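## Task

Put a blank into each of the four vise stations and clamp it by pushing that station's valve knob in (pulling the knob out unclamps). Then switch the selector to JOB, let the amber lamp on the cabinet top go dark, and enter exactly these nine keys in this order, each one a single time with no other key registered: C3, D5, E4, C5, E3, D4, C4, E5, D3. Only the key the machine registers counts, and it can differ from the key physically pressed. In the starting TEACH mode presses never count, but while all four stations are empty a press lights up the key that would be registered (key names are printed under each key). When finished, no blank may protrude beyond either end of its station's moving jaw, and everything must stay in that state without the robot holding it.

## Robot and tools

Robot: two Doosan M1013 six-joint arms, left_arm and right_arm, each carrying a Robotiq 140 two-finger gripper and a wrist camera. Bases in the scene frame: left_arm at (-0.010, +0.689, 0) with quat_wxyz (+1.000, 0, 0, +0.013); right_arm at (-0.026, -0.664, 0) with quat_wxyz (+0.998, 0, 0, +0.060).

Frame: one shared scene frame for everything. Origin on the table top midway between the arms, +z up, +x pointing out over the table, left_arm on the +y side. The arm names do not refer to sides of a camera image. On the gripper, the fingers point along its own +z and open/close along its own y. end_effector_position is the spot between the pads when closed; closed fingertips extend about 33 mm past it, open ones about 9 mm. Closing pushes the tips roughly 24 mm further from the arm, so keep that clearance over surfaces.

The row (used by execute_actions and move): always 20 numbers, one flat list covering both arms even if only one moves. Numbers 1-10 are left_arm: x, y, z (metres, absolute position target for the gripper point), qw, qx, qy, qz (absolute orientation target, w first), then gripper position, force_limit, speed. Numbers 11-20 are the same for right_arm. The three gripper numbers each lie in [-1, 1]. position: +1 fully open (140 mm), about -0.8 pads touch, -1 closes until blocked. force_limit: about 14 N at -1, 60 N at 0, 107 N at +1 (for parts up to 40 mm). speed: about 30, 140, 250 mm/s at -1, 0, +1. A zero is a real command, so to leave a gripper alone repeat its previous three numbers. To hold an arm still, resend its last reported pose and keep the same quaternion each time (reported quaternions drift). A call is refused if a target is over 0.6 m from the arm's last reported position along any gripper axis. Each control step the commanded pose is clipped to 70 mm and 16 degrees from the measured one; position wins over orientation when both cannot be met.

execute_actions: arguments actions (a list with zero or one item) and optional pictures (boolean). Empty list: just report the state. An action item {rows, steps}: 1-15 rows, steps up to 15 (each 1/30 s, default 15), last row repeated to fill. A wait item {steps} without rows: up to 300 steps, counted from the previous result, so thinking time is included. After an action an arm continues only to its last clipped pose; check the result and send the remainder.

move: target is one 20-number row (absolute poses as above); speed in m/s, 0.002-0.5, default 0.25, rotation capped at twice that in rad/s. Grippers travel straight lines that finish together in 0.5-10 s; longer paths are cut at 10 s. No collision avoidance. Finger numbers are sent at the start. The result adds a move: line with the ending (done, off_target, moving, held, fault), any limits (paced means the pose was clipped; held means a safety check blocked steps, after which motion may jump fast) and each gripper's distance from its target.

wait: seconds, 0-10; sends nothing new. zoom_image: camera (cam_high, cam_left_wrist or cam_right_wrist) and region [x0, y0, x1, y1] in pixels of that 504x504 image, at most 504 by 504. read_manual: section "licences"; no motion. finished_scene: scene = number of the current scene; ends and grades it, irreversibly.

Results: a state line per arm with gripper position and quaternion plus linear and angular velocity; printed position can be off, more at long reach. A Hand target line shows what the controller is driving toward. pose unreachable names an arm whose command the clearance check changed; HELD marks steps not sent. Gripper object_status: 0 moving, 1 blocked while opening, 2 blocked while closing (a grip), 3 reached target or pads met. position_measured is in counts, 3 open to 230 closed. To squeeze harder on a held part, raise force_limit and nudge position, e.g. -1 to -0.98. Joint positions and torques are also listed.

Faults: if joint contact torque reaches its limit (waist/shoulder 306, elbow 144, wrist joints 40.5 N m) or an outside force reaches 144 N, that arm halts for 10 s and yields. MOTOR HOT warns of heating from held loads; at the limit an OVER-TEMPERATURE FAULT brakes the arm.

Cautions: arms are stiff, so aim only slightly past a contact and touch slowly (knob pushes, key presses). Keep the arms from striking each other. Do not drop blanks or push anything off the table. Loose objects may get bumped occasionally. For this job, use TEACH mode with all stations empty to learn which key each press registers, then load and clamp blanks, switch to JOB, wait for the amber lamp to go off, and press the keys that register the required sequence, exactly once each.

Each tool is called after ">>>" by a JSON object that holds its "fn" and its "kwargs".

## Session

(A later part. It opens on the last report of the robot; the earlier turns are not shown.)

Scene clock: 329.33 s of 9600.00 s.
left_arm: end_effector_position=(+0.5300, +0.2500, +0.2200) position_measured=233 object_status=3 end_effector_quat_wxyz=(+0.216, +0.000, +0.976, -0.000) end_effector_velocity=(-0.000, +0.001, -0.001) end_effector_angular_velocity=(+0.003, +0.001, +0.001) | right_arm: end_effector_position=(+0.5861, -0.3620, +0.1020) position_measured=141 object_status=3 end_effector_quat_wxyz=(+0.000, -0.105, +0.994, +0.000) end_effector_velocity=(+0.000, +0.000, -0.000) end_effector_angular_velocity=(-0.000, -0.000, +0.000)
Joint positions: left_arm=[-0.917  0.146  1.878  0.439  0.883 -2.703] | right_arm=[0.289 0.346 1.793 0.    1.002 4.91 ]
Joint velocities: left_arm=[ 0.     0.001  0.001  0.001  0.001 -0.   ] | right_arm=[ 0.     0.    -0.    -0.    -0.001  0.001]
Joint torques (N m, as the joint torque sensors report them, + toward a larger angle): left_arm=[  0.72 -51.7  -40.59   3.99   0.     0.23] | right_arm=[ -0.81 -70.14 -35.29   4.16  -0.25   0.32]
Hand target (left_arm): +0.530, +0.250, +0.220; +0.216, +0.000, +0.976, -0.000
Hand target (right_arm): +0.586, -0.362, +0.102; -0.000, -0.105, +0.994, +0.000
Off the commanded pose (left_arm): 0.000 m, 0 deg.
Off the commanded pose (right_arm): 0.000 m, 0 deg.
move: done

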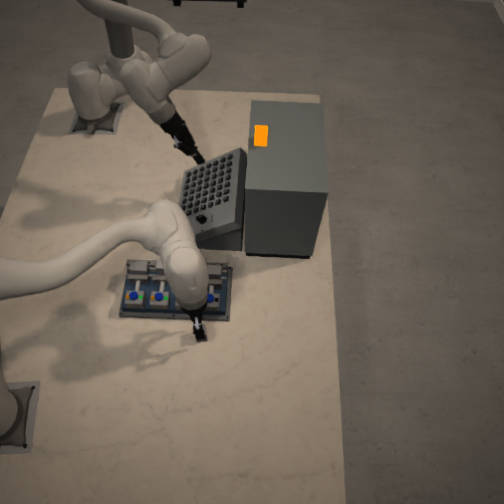

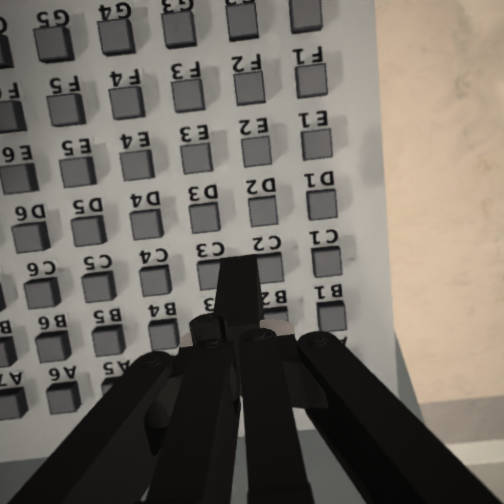

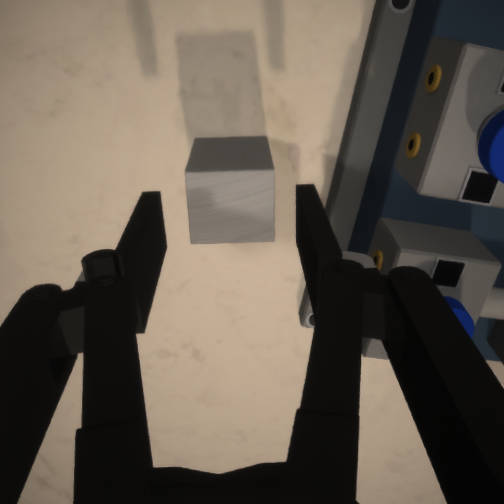

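>>> {"fn": "move", "kwargs": {"target": [0.53,0.25,0.22,0.216,0,0.976,0,-1,0,0,0.587,-0.362,0.068,0,-0.105,0.995,0,-0.1,-0.5,0], "speed": 0.03}}

>>> {"fn": "move", "kwargs": {"target": [0.53,0.25,0.22,0.216,0,0.976,0,-1,0,0,0.587,-0.362,0.068,0,-0.105,0.995,0,-1,-0.5,-0.5]}}

Scene clock: 363.30 s of 9600.00 s.
left_arm: end_effector_position=(+0.5300, +0.2500, +0.2200) position_measured=233 object_status=3 end_effector_quat_wxyz=(+0.216, +0.000, +0.976, -0.000) end_effector_velocity=(+0.000, -0.000, +0.001) end_effector_angular_velocity=(+0.001, -0.002, -0.001) | right_arm: end_effector_position=(+0.5870, -0.3620, +0.0680) position_measured=141 object_status=3 end_effector_quat_wxyz=(-0.000, -0.105, +0.994, +0.000) end_effector_velocity=(+0.000, -0.001, -0.000) end_effector_angular_velocity=(+0.000, -0.000, -0.001)
Joint positions: left_arm=[-0.917  0.146  1.878  0.439  0.883 -2.703] | right_arm=[0.289 0.379 1.818 0.    0.944 4.91 ]
Joint velocities: left_arm=[-0.    -0.    -0.     0.002  0.     0.   ] | right_arm=[-0.001  0.     0.    -0.    -0.001  0.   ]
Joint torques (N m, as the joint torque sensors report them, + toward a larger angle): left_arm=[  0.77 -52.59 -40.9    3.92   0.07   0.3 ] | right_arm=[ -0.3  -74.68 -34.24   3.9    0.1    0.32]
Hand target (left_arm): +0.530, +0.250, +0.220; +0.216, -0.000, +0.976, -0.000
Hand target (right_arm): +0.587, -0.362, +0.068; -0.000, -0.105, +0.994, +0.000
Off the commanded pose (left_arm): 0.000 m, 0 deg.
Off the commanded pose (right_arm): 0.000 m, 0 deg.
After step 90, 29.57 s passed at rest.
move: done

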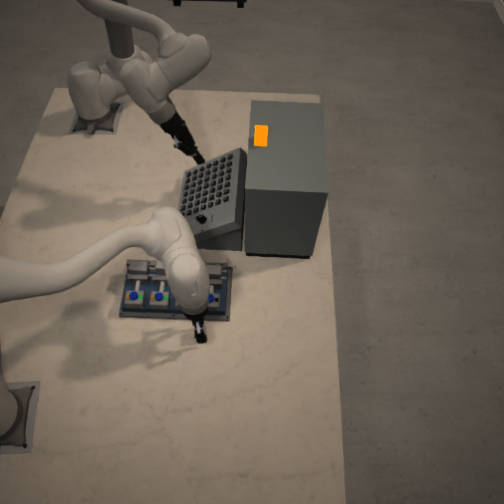

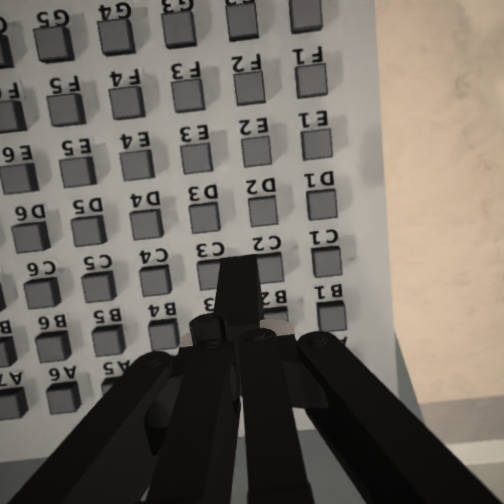

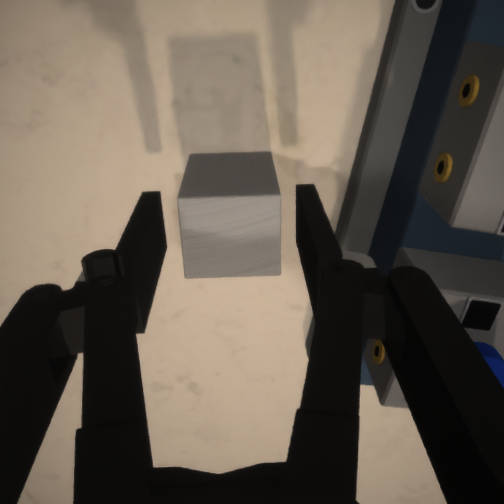

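Scene clock: 364.00 s of 9600.00 s.
left_arm: end_effector_position=(+0.5300, +0.2500, +0.2200) position_measured=233 object_status=3 end_effector_quat_wxyz=(+0.216, +0.000, +0.976, -0.000) end_effector_velocity=(+0.001, -0.000, +0.000) end_effector_angular_velocity=(-0.000, -0.001, +0.001) | right_arm: end_effector_position=(+0.5870, -0.3620, +0.0680) position_measured=172 object_status=2 end_effector_quat_wxyz=(-0.000, -0.105, +0.994, +0.000) end_effector_velocity=(-0.000, +0.000, -0.000) end_effector_angular_velocity=(+0.000, +0.000, -0.000)
Joint positions: left_arm=[-0.917  0.146  1.878  0.439  0.883 -2.703] | right_arm=[0.289 0.379 1.818 0.    0.944 4.91 ]
Joint velocities: left_arm=[ 0.001  0.001 -0.002  0.001 -0.    -0.   ] | right_arm=[ 0.  0.  0.  0. -0.  0.]
Joint torques (N m, as the joint torque sensors report them, + toward a larger angle): left_arm=[ -0.2  -51.79 -40.5    3.83   0.07   0.18] | right_arm=[ -2.26 -65.87 -28.09   3.99  -0.01   0.36]
Hand target (left_arm): +0.530, +0.250, +0.220; +0.216, -0.000, +0.976, -0.000
Hand target (right_arm): +0.587, -0.362, +0.068; -0.000, -0.105, +0.994, +0.000
Off the commanded pose (left_arm): 0.000 m, 0 deg.
Off the commanded pose (right_arm): 0.000 m, 0 deg.
move: done

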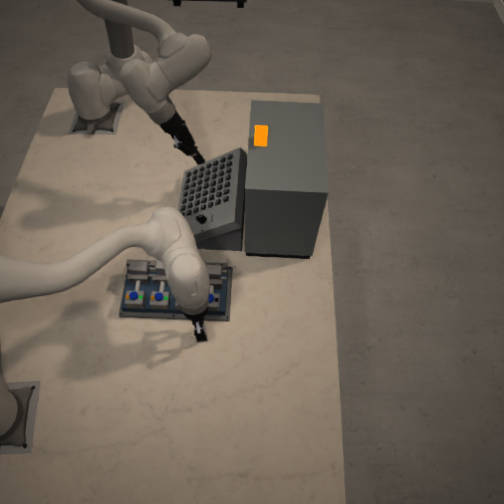

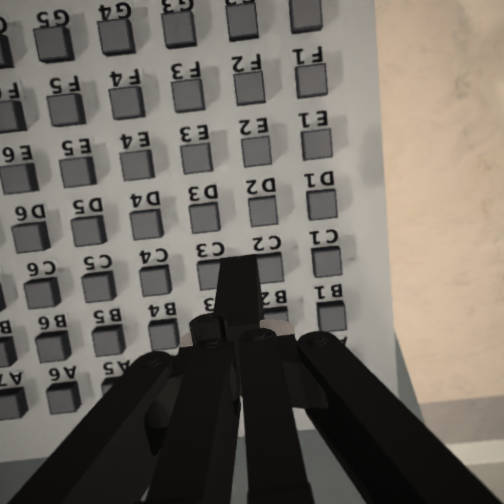

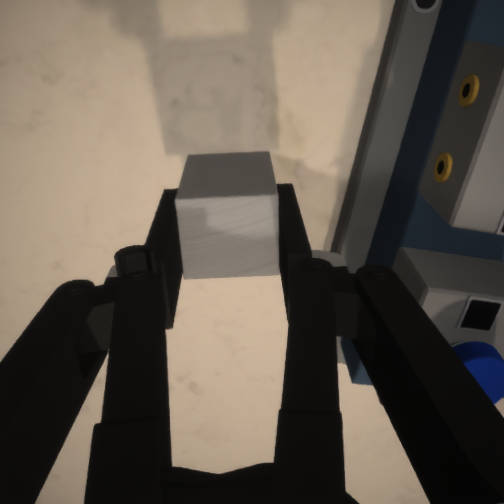

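>>> {"fn": "move", "kwargs": {"target": [0.53,0.25,0.22,0.216,0,0.976,0,-1,0,0,0.587,-0.362,0.195,0,-0.105,0.995,0,-1,-0.5,-0.5], "speed": 0.15}}

>>> {"fn": "move", "kwargs": {"target": [0.53,0.25,0.22,0.216,0,0.976,0,-1,0,0,0.528,-0.162,0.195,0,-0.7071,0.7071,0,-1,-0.5,-0.5]}}

>>> {"fn": "move", "kwargs": {"target": [0.53,0.25,0.22,0.216,0,0.976,0,-1,0,0,0.528,-0.162,0.157,0,-0.7071,0.7071,0,-1,-0.5,-0.5], "speed": 0.05}}

Scene clock: 372.53 s of 9600.00 s.
left_arm: end_effector_position=(+0.5300, +0.2500, +0.2200) position_measured=233 object_status=3 end_effector_quat_wxyz=(+0.216, +0.000, +0.976, -0.000) end_effector_velocity=(-0.000, +0.001, +0.002) end_effector_angular_velocity=(-0.000, -0.002, -0.000) | right_arm: end_effector_position=(+0.5869, -0.3621, +0.1950) position_measured=172 object_status=2 end_effector_quat_wxyz=(-0.000, -0.105, +0.994, -0.000) end_effector_velocity=(+0.001, -0.001, +0.001) end_effector_angular_velocity=(+0.000, -0.001, -0.001)
Joint positions: left_arm=[-0.917  0.146  1.878  0.439  0.883 -2.703] | right_arm=[ 0.289  0.276  1.702 -0.     1.163  4.91 ]
Joint velocities: left_arm=[-0.    -0.002  0.     0.001  0.001  0.   ] | right_arm=[-0.001 -0.    -0.001 -0.     0.001 -0.   ]
Joint torques (N m, as the joint torque sensors report them, + toward a larger angle): left_arm=[  0.45 -51.63 -40.88   3.92   0.06   0.16] | right_arm=[ -2.13 -69.79 -39.41   4.28   0.02   0.04]
Hand target (left_arm): +0.530, +0.250, +0.220; +0.216, -0.000, +0.976, -0.000
Hand target (right_arm): +0.587, -0.362, +0.195; +0.000, -0.105, +0.994, -0.000
Off the commanded pose (left_arm): 0.000 m, 0 deg.
Off the commanded pose (right_arm): 0.000 m, 0 deg.
After step 90, 4.33 s passed at rest.
move: done

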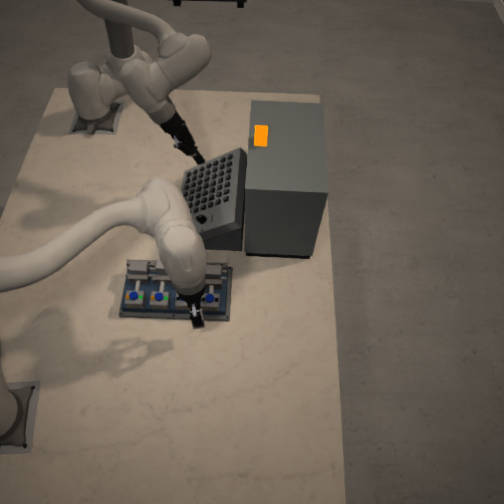

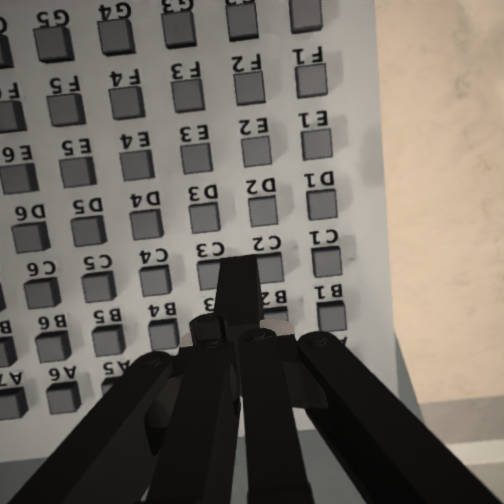

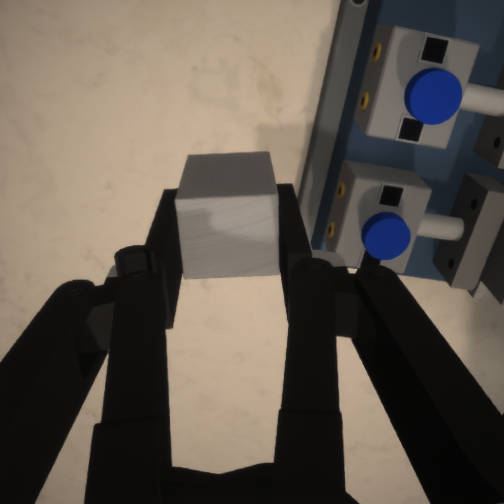

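Scene clock: 375.60 s of 9600.00 s.
left_arm: end_effector_position=(+0.5300, +0.2500, +0.2200) position_measured=233 object_status=3 end_effector_quat_wxyz=(+0.216, +0.000, +0.976, -0.000) end_effector_velocity=(-0.000, -0.002, -0.000) end_effector_angular_velocity=(-0.001, -0.000, -0.002) | right_arm: end_effector_position=(+0.5285, -0.1619, +0.1951) position_measured=172 object_status=2 end_effector_quat_wxyz=(+0.000, -0.707, +0.707, -0.000) end_effector_velocity=(+0.000, +0.000, +0.000) end_effector_angular_velocity=(+0.000, -0.000, +0.002)
Joint positions: left_arm=[-0.917  0.146  1.878  0.439  0.883 -2.703] | right_arm=[ 0.571  0.373  1.568 -0.     1.2    3.832]
Joint velocities: left_arm=[-0.002  0.001 -0.001 -0.    -0.001  0.   ] | right_arm=[-0.    -0.    -0.     0.     0.    -0.002]
Joint torques (N m, as the joint torque sensors report them, + toward a larger angle): left_arm=[  0.95 -51.55 -40.61   3.87   0.14   0.23] | right_arm=[ -1.6  -79.74 -40.66   4.26  -0.16   0.19]
Hand target (left_arm): +0.530, +0.250, +0.220; +0.216, +0.000, +0.976, -0.000
Hand target (right_arm): +0.528, -0.162, +0.195; -0.000, +0.707, -0.707, +0.000
Off the commanded pose (left_arm): 0.000 m, 0 deg.
Off the commanded pose (right_arm): 0.000 m, 0 deg.
move: done

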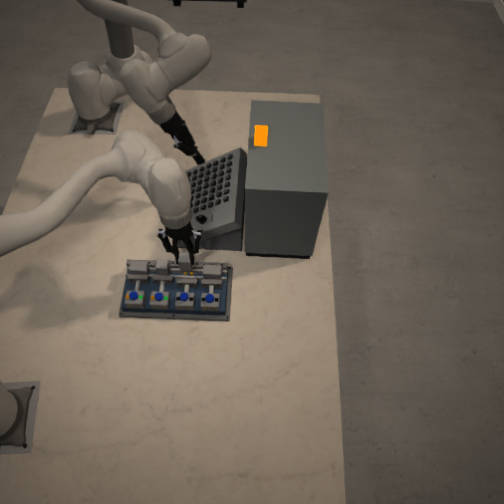

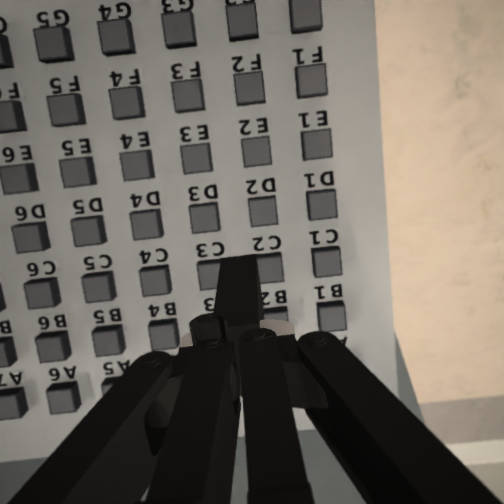

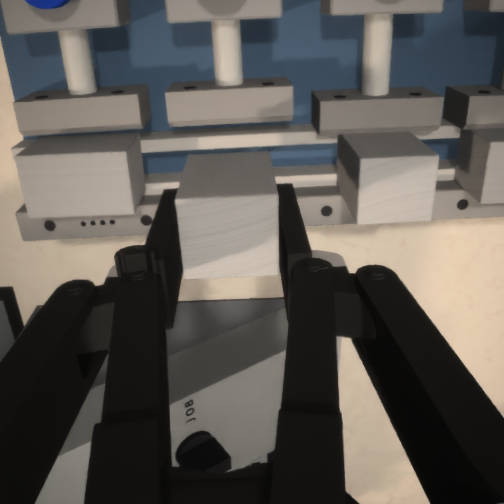

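Scene clock: 376.63 s of 9600.00 s.
left_arm: end_effector_position=(+0.5300, +0.2500, +0.2200) position_measured=233 object_status=3 end_effector_quat_wxyz=(+0.216, +0.000, +0.976, -0.000) end_effector_velocity=(+0.002, +0.001, +0.002) end_effector_angular_velocity=(+0.000, -0.003, +0.001) | right_arm: end_effector_position=(+0.5280, -0.1620, +0.1570) position_measured=172 object_status=2 end_effector_quat_wxyz=(+0.000, -0.707, +0.707, +0.000) end_effector_velocity=(+0.001, -0.000, -0.000) end_effector_angular_velocity=(+0.001, -0.001, -0.001)
Joint positions: left_arm=[-0.917  0.146  1.878  0.439  0.883 -2.703] | right_arm=[0.571 0.397 1.608 0.    1.137 3.832]
Joint velocities: left_arm=[ 0.002 -0.001 -0.001  0.003  0.001 -0.   ] | right_arm=[-0.001  0.    -0.     0.    -0.001 -0.   ]
Joint torques (N m, as the joint torque sensors report them, + toward a larger angle): left_arm=[  0.95 -51.62 -40.58   3.92   0.13   0.09] | right_arm=[ -2.34 -80.77 -38.7    4.25  -0.1    0.15]
Hand target (left_arm): +0.530, +0.250, +0.220; +0.216, +0.000, +0.976, -0.000
Hand target (right_arm): +0.528, -0.162, +0.157; -0.000, +0.707, -0.707, -0.000
Off the commanded pose (left_arm): 0.000 m, 0 deg.
Off the commanded pose (right_arm): 0.000 m, 0 deg.
move: done

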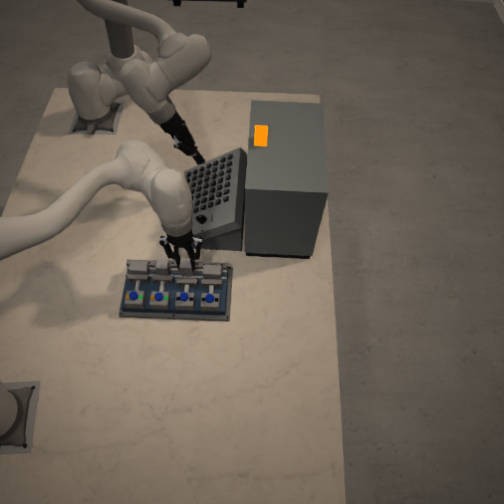

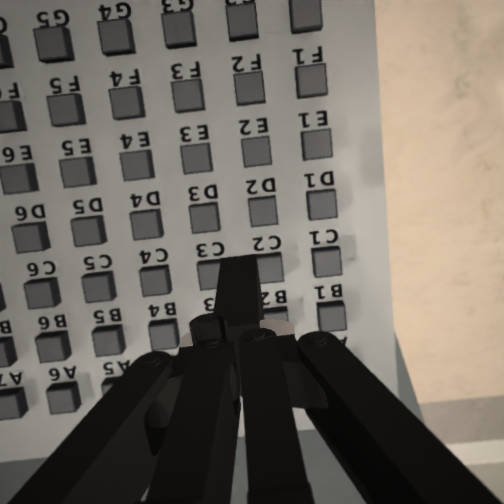

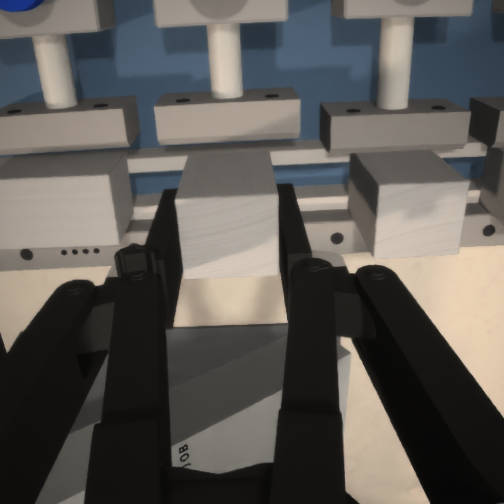

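>>> {"fn": "move", "kwargs": {"target": [0.53,0.25,0.22,0.216,0,0.976,0,-1,0,0,0.528,-0.1635,0.150,0,-0.7071,0.7071,0,-1,-0.5,-0.5], "speed": 0.01}}

Scene clock: 381.07 s of 9600.00 s.
left_arm: end_effector_position=(+0.5300, +0.2500, +0.2200) position_measured=233 object_status=3 end_effector_quat_wxyz=(+0.216, +0.000, +0.976, -0.000) end_effector_velocity=(-0.000, -0.001, -0.000) end_effector_angular_velocity=(-0.000, -0.000, -0.002) | right_arm: end_effector_position=(+0.5280, -0.1635, +0.1500) position_measured=172 object_status=2 end_effector_quat_wxyz=(+0.000, -0.707, +0.707, +0.000) end_effector_velocity=(-0.000, -0.000, -0.000) end_effector_angular_velocity=(-0.000, +0.001, +0.000)
Joint positions: left_arm=[-0.917  0.146  1.878  0.439  0.883 -2.703] | right_arm=[0.57  0.4   1.617 0.    1.125 3.831]
Joint velocities: left_arm=[-0.001  0.     0.    -0.    -0.001  0.   ] | right_arm=[ 0.     0.     0.001  0.    -0.    -0.   ]
Joint torques (N m, as the joint torque sensors report them, + toward a larger angle): left_arm=[  1.38 -51.58 -40.5    3.93   0.09   0.28] | right_arm=[ -1.24 -81.78 -38.82   4.35  -0.1    0.24]
Hand target (left_arm): +0.530, +0.250, +0.220; +0.216, +0.000, +0.976, -0.000
Hand target (right_arm): +0.528, -0.163, +0.150; +0.000, +0.707, -0.707, -0.000
Off the commanded pose (left_arm): 0.000 m, 0 deg.
Off the commanded pose (right_arm): 0.000 m, 0 deg.
After step 90, 0.50 s passed at rest.
move: done

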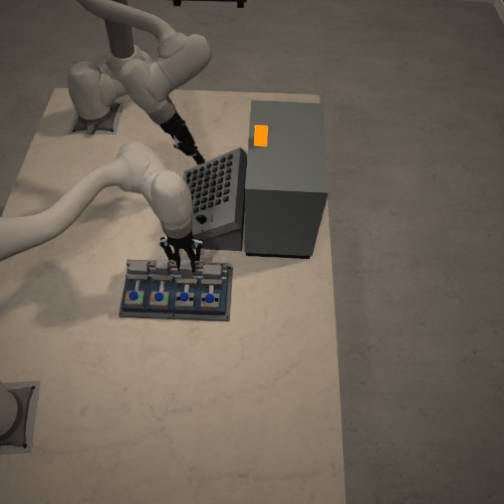

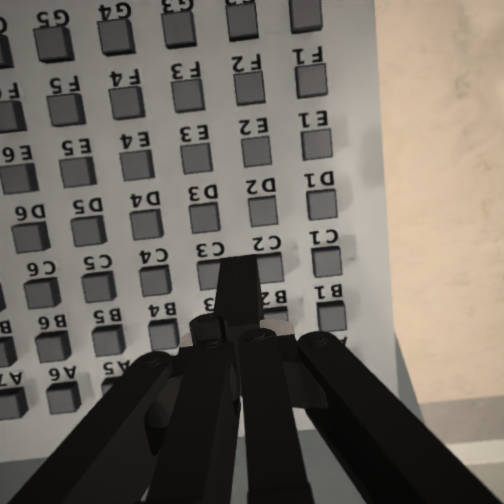

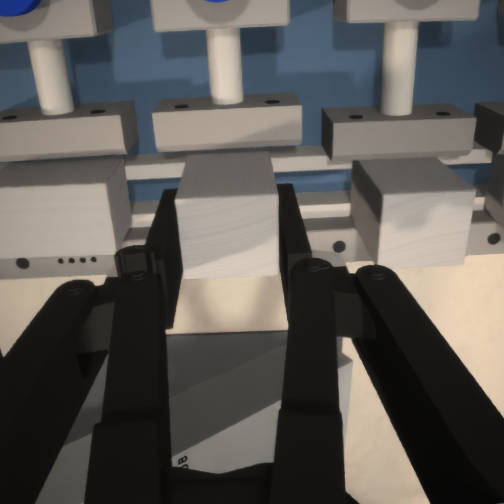

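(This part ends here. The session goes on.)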